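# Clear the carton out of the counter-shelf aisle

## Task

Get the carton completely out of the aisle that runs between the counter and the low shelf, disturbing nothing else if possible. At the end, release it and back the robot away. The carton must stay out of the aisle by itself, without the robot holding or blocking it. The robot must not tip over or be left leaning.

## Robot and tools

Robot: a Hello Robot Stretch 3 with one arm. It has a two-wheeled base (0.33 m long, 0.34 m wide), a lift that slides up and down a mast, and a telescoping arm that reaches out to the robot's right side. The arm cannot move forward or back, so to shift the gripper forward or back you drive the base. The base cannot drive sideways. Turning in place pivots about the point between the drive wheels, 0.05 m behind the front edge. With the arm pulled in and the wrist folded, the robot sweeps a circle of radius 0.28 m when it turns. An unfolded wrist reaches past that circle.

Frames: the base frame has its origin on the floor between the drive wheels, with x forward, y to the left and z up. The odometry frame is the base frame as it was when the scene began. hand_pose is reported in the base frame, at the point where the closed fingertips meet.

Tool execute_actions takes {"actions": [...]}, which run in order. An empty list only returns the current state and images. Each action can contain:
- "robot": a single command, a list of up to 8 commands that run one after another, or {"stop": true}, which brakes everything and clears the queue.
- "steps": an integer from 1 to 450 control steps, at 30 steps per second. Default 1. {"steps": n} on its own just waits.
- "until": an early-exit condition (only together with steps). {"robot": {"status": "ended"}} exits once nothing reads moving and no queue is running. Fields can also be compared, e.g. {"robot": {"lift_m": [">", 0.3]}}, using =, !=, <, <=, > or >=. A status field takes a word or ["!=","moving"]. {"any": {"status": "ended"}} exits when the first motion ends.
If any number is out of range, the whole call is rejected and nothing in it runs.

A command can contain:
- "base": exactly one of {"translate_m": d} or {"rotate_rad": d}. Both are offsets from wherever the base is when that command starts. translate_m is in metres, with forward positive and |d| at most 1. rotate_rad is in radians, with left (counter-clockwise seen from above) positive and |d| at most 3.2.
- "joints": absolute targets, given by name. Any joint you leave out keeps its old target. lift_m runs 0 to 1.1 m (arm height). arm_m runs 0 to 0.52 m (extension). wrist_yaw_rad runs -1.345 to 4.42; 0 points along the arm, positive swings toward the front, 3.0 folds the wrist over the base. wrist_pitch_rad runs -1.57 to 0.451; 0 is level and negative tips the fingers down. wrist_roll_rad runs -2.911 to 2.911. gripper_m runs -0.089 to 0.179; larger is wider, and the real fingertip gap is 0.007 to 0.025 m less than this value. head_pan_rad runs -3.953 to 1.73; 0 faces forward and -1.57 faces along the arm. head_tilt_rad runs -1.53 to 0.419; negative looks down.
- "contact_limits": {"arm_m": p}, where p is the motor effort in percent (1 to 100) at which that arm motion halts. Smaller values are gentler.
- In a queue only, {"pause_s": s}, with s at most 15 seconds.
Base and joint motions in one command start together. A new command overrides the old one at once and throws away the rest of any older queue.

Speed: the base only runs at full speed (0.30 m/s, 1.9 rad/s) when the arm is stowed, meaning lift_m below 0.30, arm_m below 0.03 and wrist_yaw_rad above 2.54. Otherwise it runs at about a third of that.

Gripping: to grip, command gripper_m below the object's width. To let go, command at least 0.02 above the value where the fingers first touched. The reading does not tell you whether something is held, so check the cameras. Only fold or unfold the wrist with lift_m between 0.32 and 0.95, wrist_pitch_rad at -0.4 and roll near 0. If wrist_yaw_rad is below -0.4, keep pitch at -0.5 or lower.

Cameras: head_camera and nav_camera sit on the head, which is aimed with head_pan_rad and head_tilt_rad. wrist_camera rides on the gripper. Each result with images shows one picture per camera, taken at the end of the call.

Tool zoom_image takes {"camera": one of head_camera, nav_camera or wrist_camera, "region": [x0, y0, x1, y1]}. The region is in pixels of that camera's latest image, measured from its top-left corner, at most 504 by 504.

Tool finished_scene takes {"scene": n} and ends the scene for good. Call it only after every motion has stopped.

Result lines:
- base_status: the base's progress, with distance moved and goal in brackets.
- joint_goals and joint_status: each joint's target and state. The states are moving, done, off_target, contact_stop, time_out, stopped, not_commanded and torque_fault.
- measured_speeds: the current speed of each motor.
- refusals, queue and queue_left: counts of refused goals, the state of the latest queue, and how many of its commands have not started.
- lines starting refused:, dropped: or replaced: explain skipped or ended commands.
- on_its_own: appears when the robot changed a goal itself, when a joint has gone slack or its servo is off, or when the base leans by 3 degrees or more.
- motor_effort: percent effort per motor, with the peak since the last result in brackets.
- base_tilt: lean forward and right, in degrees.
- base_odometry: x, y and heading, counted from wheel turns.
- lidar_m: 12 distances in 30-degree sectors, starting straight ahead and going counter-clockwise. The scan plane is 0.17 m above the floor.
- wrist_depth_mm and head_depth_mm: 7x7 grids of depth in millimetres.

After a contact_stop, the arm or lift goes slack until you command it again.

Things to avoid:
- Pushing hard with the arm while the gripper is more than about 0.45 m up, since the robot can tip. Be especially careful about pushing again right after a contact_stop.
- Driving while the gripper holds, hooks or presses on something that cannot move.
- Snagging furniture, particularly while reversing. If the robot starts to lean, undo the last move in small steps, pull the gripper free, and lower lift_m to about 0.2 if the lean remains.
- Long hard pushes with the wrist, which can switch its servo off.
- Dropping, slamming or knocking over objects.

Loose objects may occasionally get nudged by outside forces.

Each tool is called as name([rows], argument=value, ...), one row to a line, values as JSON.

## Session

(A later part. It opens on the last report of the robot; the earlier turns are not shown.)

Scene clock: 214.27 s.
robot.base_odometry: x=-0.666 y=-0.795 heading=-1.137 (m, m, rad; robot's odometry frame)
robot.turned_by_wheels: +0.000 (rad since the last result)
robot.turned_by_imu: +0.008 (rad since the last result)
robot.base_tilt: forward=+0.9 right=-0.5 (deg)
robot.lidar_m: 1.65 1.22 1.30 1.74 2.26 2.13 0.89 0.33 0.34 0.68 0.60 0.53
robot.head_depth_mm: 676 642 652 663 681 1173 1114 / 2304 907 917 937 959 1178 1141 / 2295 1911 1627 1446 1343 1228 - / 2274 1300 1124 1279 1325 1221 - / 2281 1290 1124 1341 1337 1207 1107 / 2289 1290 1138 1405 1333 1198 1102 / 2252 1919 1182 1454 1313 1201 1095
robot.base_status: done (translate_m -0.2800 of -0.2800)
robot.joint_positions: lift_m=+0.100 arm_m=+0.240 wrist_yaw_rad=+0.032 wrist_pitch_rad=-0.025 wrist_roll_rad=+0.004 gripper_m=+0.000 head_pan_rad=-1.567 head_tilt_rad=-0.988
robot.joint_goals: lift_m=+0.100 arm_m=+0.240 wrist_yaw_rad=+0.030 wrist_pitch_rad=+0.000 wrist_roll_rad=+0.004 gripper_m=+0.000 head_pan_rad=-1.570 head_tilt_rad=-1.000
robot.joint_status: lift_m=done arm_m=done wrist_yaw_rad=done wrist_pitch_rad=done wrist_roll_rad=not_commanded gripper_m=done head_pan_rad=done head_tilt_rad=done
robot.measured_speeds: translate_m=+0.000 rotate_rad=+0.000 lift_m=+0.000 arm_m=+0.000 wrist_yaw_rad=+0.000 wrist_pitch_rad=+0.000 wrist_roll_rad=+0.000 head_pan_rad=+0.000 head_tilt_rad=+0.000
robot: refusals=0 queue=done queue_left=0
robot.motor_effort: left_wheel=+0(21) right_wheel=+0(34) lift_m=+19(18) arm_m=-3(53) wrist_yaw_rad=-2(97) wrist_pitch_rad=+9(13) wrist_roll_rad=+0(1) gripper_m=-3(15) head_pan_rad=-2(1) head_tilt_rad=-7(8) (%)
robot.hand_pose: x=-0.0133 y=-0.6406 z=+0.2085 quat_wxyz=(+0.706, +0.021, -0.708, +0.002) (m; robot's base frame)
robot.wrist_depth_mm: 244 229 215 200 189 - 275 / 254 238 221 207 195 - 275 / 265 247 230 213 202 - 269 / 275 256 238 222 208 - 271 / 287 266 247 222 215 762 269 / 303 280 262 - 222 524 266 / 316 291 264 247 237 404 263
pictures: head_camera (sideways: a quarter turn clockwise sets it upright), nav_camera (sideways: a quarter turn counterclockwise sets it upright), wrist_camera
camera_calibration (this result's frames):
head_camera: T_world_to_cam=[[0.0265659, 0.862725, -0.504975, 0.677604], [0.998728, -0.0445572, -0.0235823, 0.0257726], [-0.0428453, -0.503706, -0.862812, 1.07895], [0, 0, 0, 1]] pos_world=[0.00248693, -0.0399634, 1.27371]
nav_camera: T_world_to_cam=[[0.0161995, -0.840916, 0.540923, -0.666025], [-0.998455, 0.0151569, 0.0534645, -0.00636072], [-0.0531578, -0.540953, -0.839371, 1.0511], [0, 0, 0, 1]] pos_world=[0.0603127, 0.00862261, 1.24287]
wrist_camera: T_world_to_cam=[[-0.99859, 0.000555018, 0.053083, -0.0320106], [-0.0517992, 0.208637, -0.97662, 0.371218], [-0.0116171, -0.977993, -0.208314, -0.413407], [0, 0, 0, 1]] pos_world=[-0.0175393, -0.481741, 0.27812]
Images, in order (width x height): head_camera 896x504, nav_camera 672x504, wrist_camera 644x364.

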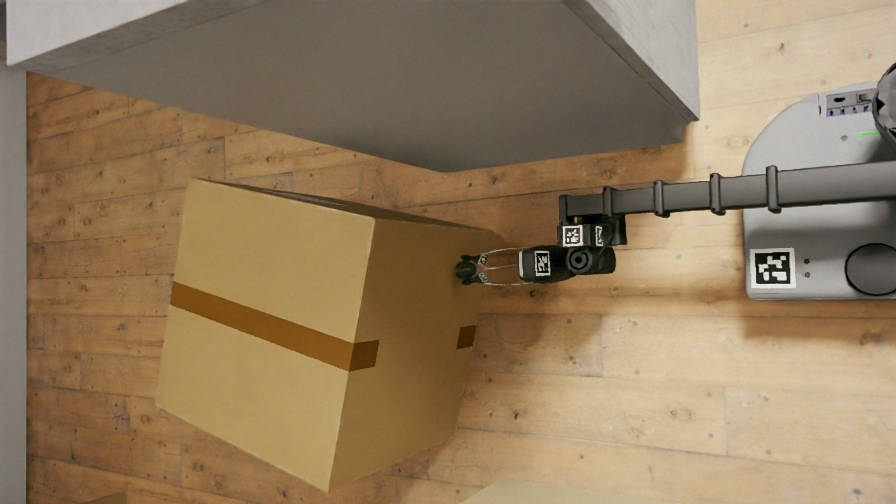

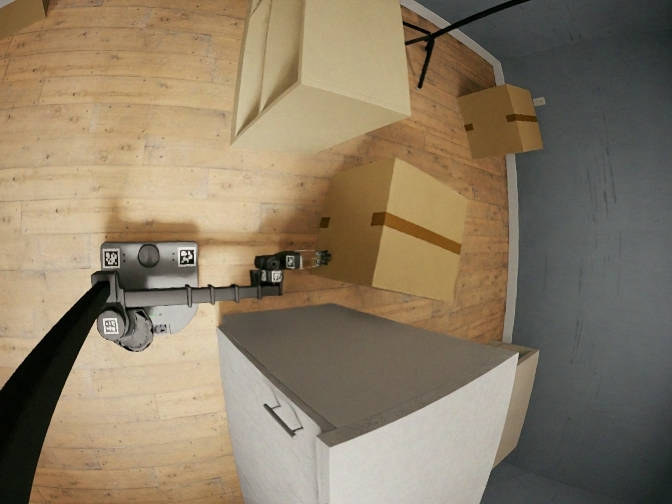

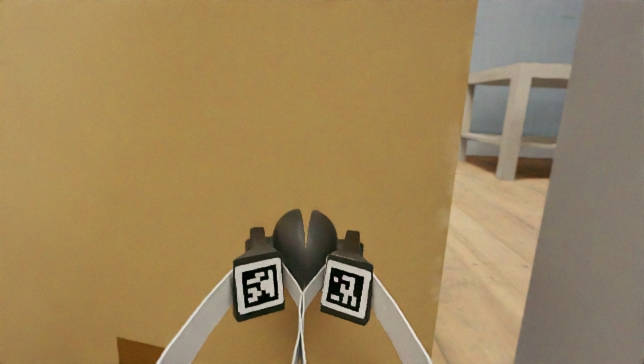

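execute_actions([
  {"robot":[{"joints":{"arm_m":0.47},"contact_limits":{"arm_m":56}},{"joints":{"arm_m":0.32,"wrist_yaw_rad":-0.03},"base":{"translate_m":0.27}},{"joints":{"arm_m":0.5},"contact_limits":{"arm_m":56}},{"joints":{"arm_m":0.3}}],"steps":450,"until":{"robot":{"status":"ended"}}},
])

Scene clock: 220.43 s.
robot.base_odometry: x=-0.666 y=-0.795 heading=-1.137 (m, m, rad; robot's odometry frame)
robot.turned_by_wheels: +0.000 (rad since the last result)
robot.turned_by_imu: -0.020 (rad since the last result)
robot.base_tilt: forward=+0.9 right=-0.6 (deg)
robot.lidar_m: 1.65 1.23 1.30 1.74 2.24 2.13 0.97 0.33 0.33 0.70 0.62 0.53
robot.head_depth_mm: 662 603 616 632 686 1171 1119 / 2203 828 855 885 917 1171 1141 / 2292 1951 1653 1451 1320 1234 - / 2284 1299 1130 1369 1308 1223 - / 2289 1294 1142 1358 1331 1207 1105 / 2284 1292 1142 1405 1327 1204 1105 / 2285 1925 1162 1435 1330 1203 1101
robot.base_status: done (translate_m -0.2800 of -0.2800)
robot.joint_positions: lift_m=+0.100 arm_m=+0.310 wrist_yaw_rad=+0.043 wrist_pitch_rad=-0.037 wrist_roll_rad=+0.004 gripper_m=+0.000 head_pan_rad=-1.567 head_tilt_rad=-0.990
robot.joint_goals: lift_m=+0.100 arm_m=+0.311 wrist_yaw_rad=+0.030 wrist_pitch_rad=+0.000 wrist_roll_rad=+0.004 gripper_m=+0.000 head_pan_rad=-1.570 head_tilt_rad=-1.000
robot.joint_status: lift_m=done arm_m=contact_stop wrist_yaw_rad=done wrist_pitch_rad=done wrist_roll_rad=not_commanded gripper_m=done head_pan_rad=done head_tilt_rad=done
robot.measured_speeds: translate_m=-0.001 rotate_rad=+0.007 lift_m=+0.000 arm_m=-0.032 wrist_yaw_rad=+0.390 wrist_pitch_rad=+0.024 wrist_roll_rad=+0.000 head_pan_rad=+0.000 head_tilt_rad=-0.072
robot: refusals=0 queue=dropped queue_left=0
robot.on_its_own: arm_m is slack since a contact_stop, until your next command for it (your +0.470 is given up)
robot.motor_effort: left_wheel=+2(9) right_wheel=+0(8) lift_m=+18(18) arm_m=+20(58) wrist_yaw_rad=-18(19) wrist_pitch_rad=+14(15) wrist_roll_rad=+0(0) gripper_m=-6(6) head_pan_rad=-2(3) head_tilt_rad=-6(8) (%)
robot.contact_limits: arm_m 56 (drawing in: default 25, maximum 41; extending or still: default 35, maximum 56)
robot.hand_pose: x=-0.0104 y=-0.7102 z=+0.2055 quat_wxyz=(+0.706, +0.029, -0.708, +0.002) (m; robot's base frame)
robot.wrist_depth_mm: 173 166 156 147 139 136 - / 181 172 161 152 144 142 - / 187 177 167 157 149 - - / 197 185 173 163 153 - 252 / 206 193 181 165 159 709 249 / 215 200 - - 163 537 247 / 225 213 194 182 168 417 246
pictures: head_camera (sideways: a quarter turn clockwise sets it upright), nav_camera (sideways: a quarter turn counterclockwise sets it upright), wrist_camera
dropped: robot: command 0 of its queue: arm_m: contact_stop
camera_calibration (this result's frames):
head_camera: T_world_to_cam=[[0.0265544, 0.863754, -0.503214, 0.67531], [0.998729, -0.0445003, -0.0236811, 0.0259011], [-0.0428478, -0.501946, -0.863837, 1.08028], [0, 0, 0, 1]] pos_world=[0.00248705, -0.0399059, 1.27363]
nav_camera: T_world_to_cam=[[0.0162111, -0.842018, 0.539206, -0.663788], [-0.998454, 0.0150391, 0.0535032, -0.00641099], [-0.0531598, -0.53924, -0.840473, 1.05253], [0, 0, 0, 1]] pos_world=[0.0603122, 0.00874346, 1.24289]
wrist_camera: T_world_to_cam=[[-0.998499, -0.0115776, 0.0535286, -0.0375982], [-0.0547645, 0.21923, -0.974135, 0.390004], [-0.000456957, -0.975604, -0.219535, -0.477931], [0, 0, 0, 1]] pos_world=[-0.0164019, -0.552208, 0.277006]
Images, in order (width x height): head_camera 896x504, nav_camera 672x504, wrist_camera 644x364.

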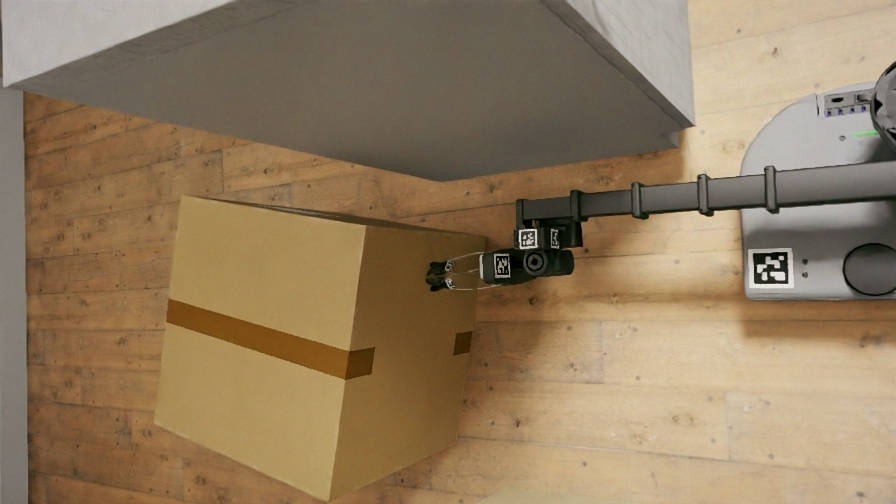

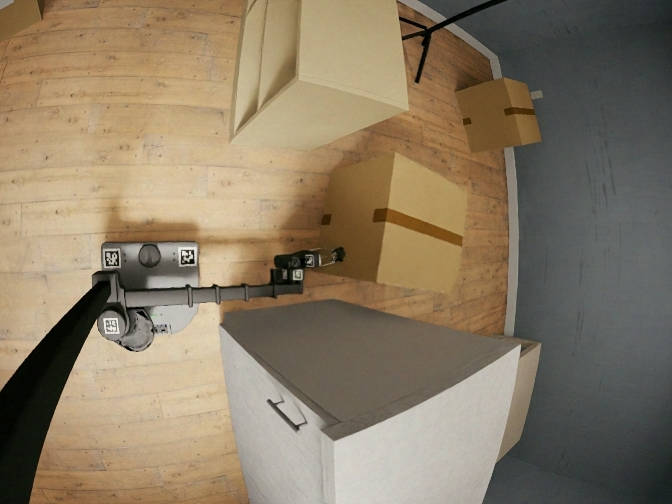

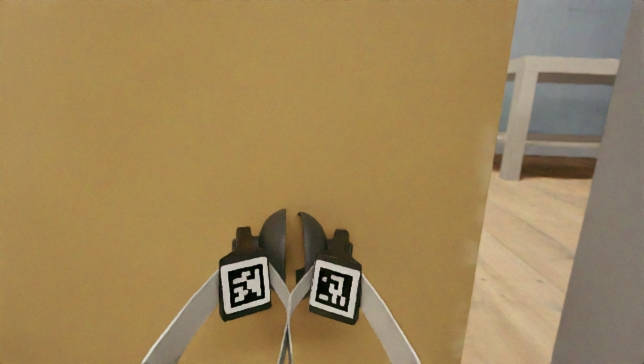

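execute_actions([
  {"robot":[{"joints":{"arm_m":0.27,"wrist_yaw_rad":-0.05}},{"joints":{"arm_m":0.46},"contact_limits":{"arm_m":56}},{"joints":{"arm_m":0.32,"wrist_yaw_rad":0.0},"base":{"translate_m":0.3}}],"steps":450,"until":{"robot":{"status":"ended"}}},
])

Scene clock: 233.00 s.
robot.base_odometry: x=-0.540 y=-1.067 heading=-1.137 (m, m, rad; robot's odometry frame)
robot.turned_by_wheels: +0.000 (rad since the last result)
robot.turned_by_imu: -0.025 (rad since the last result)
robot.base_tilt: forward=+0.9 right=-0.5 (deg)
robot.lidar_m: 1.36 1.07 1.01 1.76 2.24 2.45 1.02 0.57 0.72 0.64 0.32 0.78
robot.head_depth_mm: 2304 1952 1608 1365 1326 1220 1119 / 2294 1305 1211 1478 1348 1219 1141 / 2289 1291 1195 1454 1349 1233 - / 2280 1293 1172 1422 1314 1226 - / 2270 1446 1619 1488 1329 1210 1106 / 2261 1930 1672 870 907 1171 1103 / 1903 1917 866 768 720 1167 1103
robot.base_status: done (translate_m +0.3000 of +0.3000)
robot.joint_positions: lift_m=+0.100 arm_m=+0.320 wrist_yaw_rad=-0.002 wrist_pitch_rad=-0.025 wrist_roll_rad=+0.003 gripper_m=+0.000 head_pan_rad=-1.567 head_tilt_rad=-0.991
robot.joint_goals: lift_m=+0.100 arm_m=+0.320 wrist_yaw_rad=+0.000 wrist_pitch_rad=+0.000 wrist_roll_rad=+0.003 gripper_m=+0.000 head_pan_rad=-1.570 head_tilt_rad=-1.000
robot.joint_status: lift_m=done arm_m=done wrist_yaw_rad=done wrist_pitch_rad=done wrist_roll_rad=not_commanded gripper_m=done head_pan_rad=done head_tilt_rad=done
robot.measured_speeds: translate_m=+0.000 rotate_rad=+0.000 lift_m=+0.000 arm_m=+0.000 wrist_yaw_rad=+0.000 wrist_pitch_rad=+0.000 wrist_roll_rad=+0.000 head_pan_rad=+0.000 head_tilt_rad=+0.000
robot: refusals=0 queue=done queue_left=0
robot.motor_effort: left_wheel=+1(25) right_wheel=-2(45) lift_m=+18(18) arm_m=-3(50) wrist_yaw_rad=+2(86) wrist_pitch_rad=+9(14) wrist_roll_rad=+0(1) gripper_m=-2(14) head_pan_rad=-2(2) head_tilt_rad=-6(6) (%)
robot.hand_pose: x=-0.0220 y=-0.7208 z=+0.2085 quat_wxyz=(+0.706, +0.009, -0.708, -0.010) (m; robot's base frame)
robot.wrist_depth_mm: - - - 205 218 232 247 / - - - 213 225 241 256 / - - - 219 234 248 270 / - - - 228 244 262 282 / 666 691 681 - 254 272 295 / 493 500 531 - 266 287 307 / 393 396 372 255 276 300 324
pictures: head_camera (sideways: a quarter turn clockwise sets it upright), nav_camera (sideways: a quarter turn counterclockwise sets it upright), wrist_camera
camera_calibration (this result's frames):
head_camera: T_world_to_cam=[[0.026545, 0.864045, -0.502714, 0.674658], [0.998729, -0.044477, -0.0237091, 0.0259376], [-0.0428449, -0.501445, -0.864128, 1.08066], [0, 0, 0, 1]] pos_world=[0.00248738, -0.0398896, 1.2736]
nav_camera: T_world_to_cam=[[0.0162205, -0.84233, 0.538718, -0.663153], [-0.998454, 0.0149984, 0.0535141, -0.00642521], [-0.0531565, -0.538753, -0.840785, 1.05294], [0, 0, 0, 1]] pos_world=[0.060312, 0.00877818, 1.24289]
wrist_camera: T_world_to_cam=[[-0.997947, 0.0343897, 0.0540363, -0.0164176], [-0.045628, 0.210383, -0.976554, 0.388838], [-0.0449517, -0.977014, -0.208382, -0.491886], [0, 0, 0, 1]] pos_world=[-0.0207531, -0.56182, 0.278108]
Images, in order (width x height): head_camera 896x504, nav_camera 672x504, wrist_camera 644x364.

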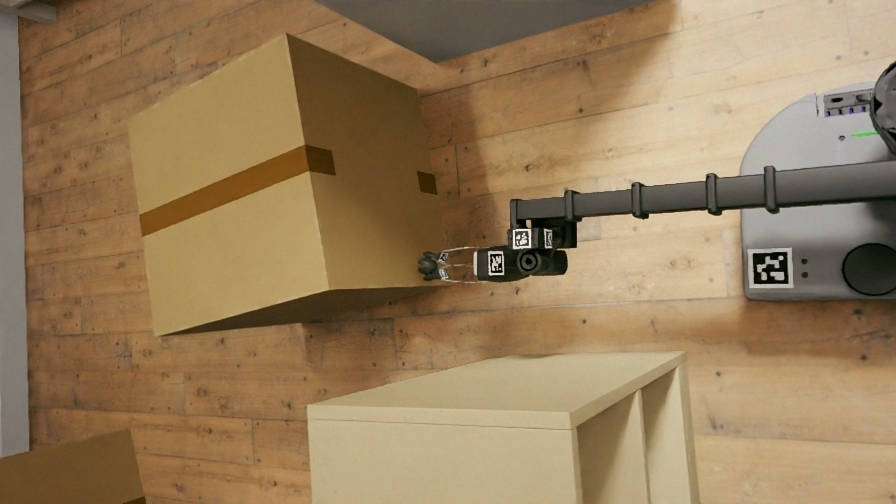

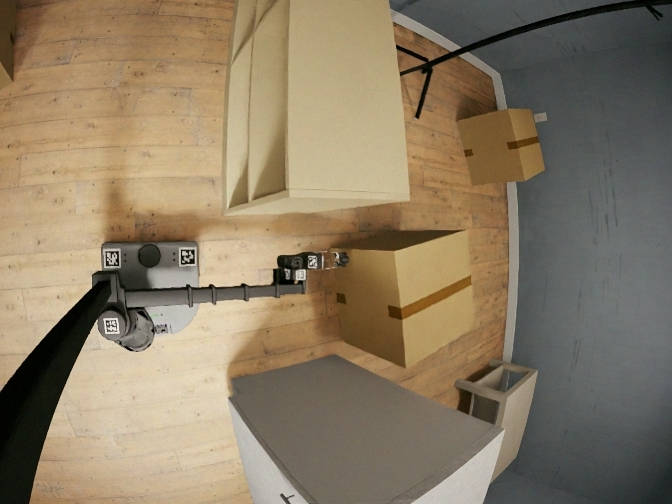

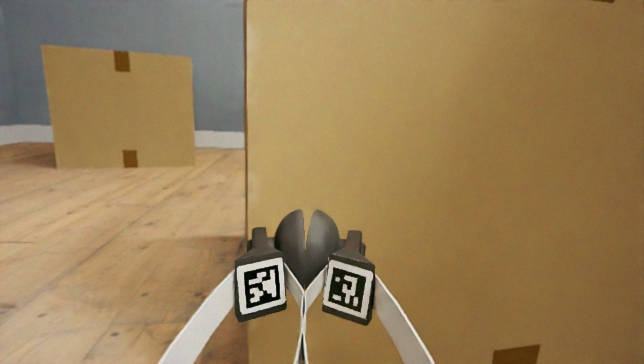

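Two more for margin.

execute_actions([
  {"robot":[{"joints":{"arm_m":0.52},"contact_limits":{"arm_m":56}},{"joints":{"arm_m":0.40,"wrist_yaw_rad":-0.03},"base":{"translate_m":-0.27}},{"joints":{"arm_m":0.52},"contact_limits":{"arm_m":56}},{"joints":{"arm_m":0.0}}],"steps":450,"until":{"robot":{"status":"ended"}}},
])

Scene clock: 251.70 s.
robot.base_odometry: x=-0.653 y=-0.823 heading=-1.137 (m, m, rad; robot's odometry frame)
robot.turned_by_wheels: +0.000 (rad since the last result)
robot.turned_by_imu: +0.009 (rad since the last result)
robot.base_tilt: forward=+0.9 right=-0.5 (deg)
robot.lidar_m: 1.04 1.20 1.26 1.74 2.06 2.15 1.06 0.34 0.36 0.91 0.59 0.50
robot.head_depth_mm: 673 642 662 683 719 1175 1111 / 2238 865 904 945 990 1184 1139 / 2283 1954 1659 1441 1320 1230 - / 2276 1288 1311 1493 1340 1241 - / 2292 1287 1306 1495 1334 1204 1107 / 2247 1283 1295 1481 1330 1208 1103 / 2238 1881 1608 1480 1309 1199 1104
robot.base_status: done (translate_m -0.2700 of -0.2700)
robot.joint_positions: lift_m=+0.100 arm_m=+0.002 wrist_yaw_rad=-0.097 wrist_pitch_rad=-0.025 wrist_roll_rad=+0.004 gripper_m=+0.000 head_pan_rad=-1.567 head_tilt_rad=-0.991
robot.joint_goals: lift_m=+0.100 arm_m=+0.000 wrist_yaw_rad=-0.096 wrist_pitch_rad=+0.000 wrist_roll_rad=+0.004 gripper_m=+0.000 head_pan_rad=-1.570 head_tilt_rad=-1.000
robot.joint_status: lift_m=done arm_m=done wrist_yaw_rad=done wrist_pitch_rad=done wrist_roll_rad=not_commanded gripper_m=done head_pan_rad=done head_tilt_rad=done
robot.measured_speeds: translate_m=+0.000 rotate_rad=+0.000 lift_m=+0.000 arm_m=+0.000 wrist_yaw_rad=+0.000 wrist_pitch_rad=+0.000 wrist_roll_rad=+0.000 head_pan_rad=+0.000 head_tilt_rad=+0.000
robot: refusals=0 queue=done queue_left=0
robot.on_its_own: wrist_yaw_rad is held at -0.096, not at your -0.030, by its stall guard, which is not easing now
robot.motor_effort: left_wheel=+0(27) right_wheel=-1(49) lift_m=+19(19) arm_m=-3(53) wrist_yaw_rad=+1(100) wrist_pitch_rad=+9(15) wrist_roll_rad=+0(1) gripper_m=-2(16) head_pan_rad=-2(2) head_tilt_rad=-6(6) (%)
robot.hand_pose: x=-0.0462 y=-0.4010 z=+0.2086 quat_wxyz=(+0.705, -0.025, -0.708, -0.043) (m; robot's base frame)
robot.wrist_depth_mm: - 610 613 - 506 313 227 / - 618 631 650 519 312 228 / - 634 650 676 501 312 229 / - 659 679 701 502 313 230 / 685 657 688 - 501 313 228 / 508 508 546 - 461 311 228 / 394 406 406 418 402 312 229
pictures: head_camera (sideways: a quarter turn clockwise sets it upright), nav_camera (sideways: a quarter turn counterclockwise sets it upright), wrist_camera
camera_calibration (this result's frames):
head_camera: T_world_to_cam=[[0.0265447, 0.864045, -0.502714, 0.674658], [0.998729, -0.0444766, -0.0237091, 0.0259376], [-0.0428447, -0.501445, -0.864128, 1.08066], [0, 0, 0, 1]] pos_world=[0.00248739, -0.0398896, 1.2736]
nav_camera: T_world_to_cam=[[0.0162208, -0.84233, 0.538718, -0.663153], [-0.998454, 0.0149981, 0.0535141, -0.00642521], [-0.0531563, -0.538753, -0.840785, 1.05294], [0, 0, 0, 1]] pos_world=[0.060312, 0.0087782, 1.24289]
wrist_camera: T_world_to_cam=[[-0.990192, 0.129053, 0.0535259, -0.0132229], [-0.0250398, 0.212986, -0.976734, 0.32267], [-0.137451, -0.968495, -0.207666, -0.181489], [0, 0, 0, 1]] pos_world=[-0.0299594, -0.242789, 0.278182]
Images, in order (width x height): head_camera 896x504, nav_camera 672x504, wrist_camera 644x364.

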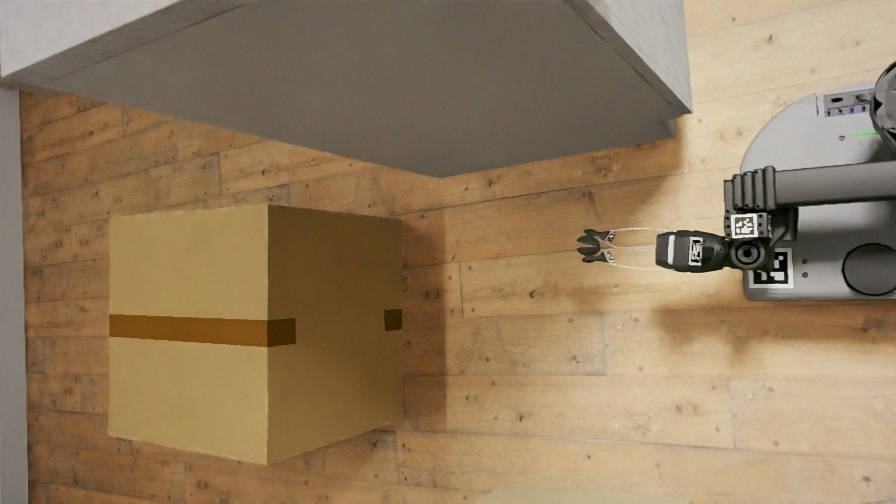

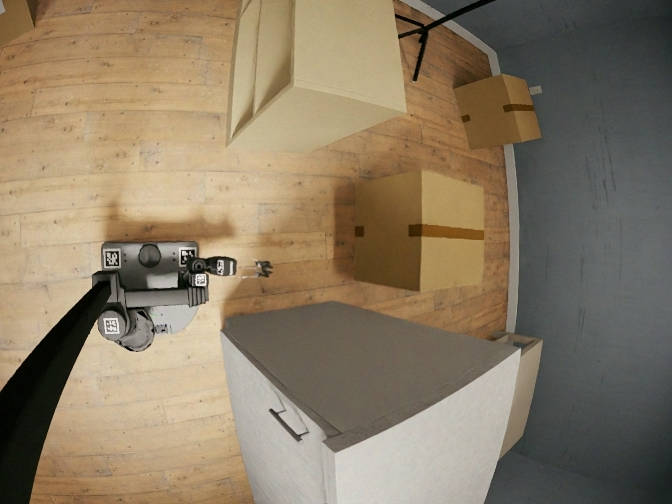

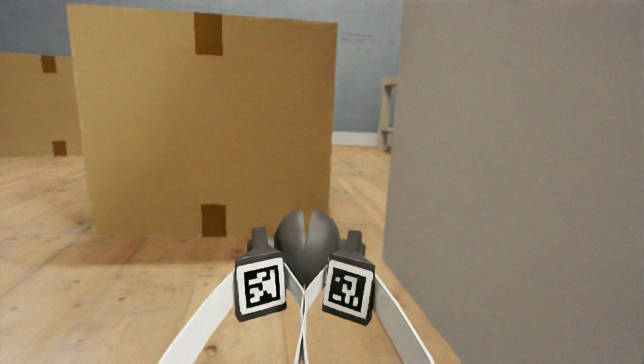

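finished_scene(scene=1)

The scene is finished: the task was done.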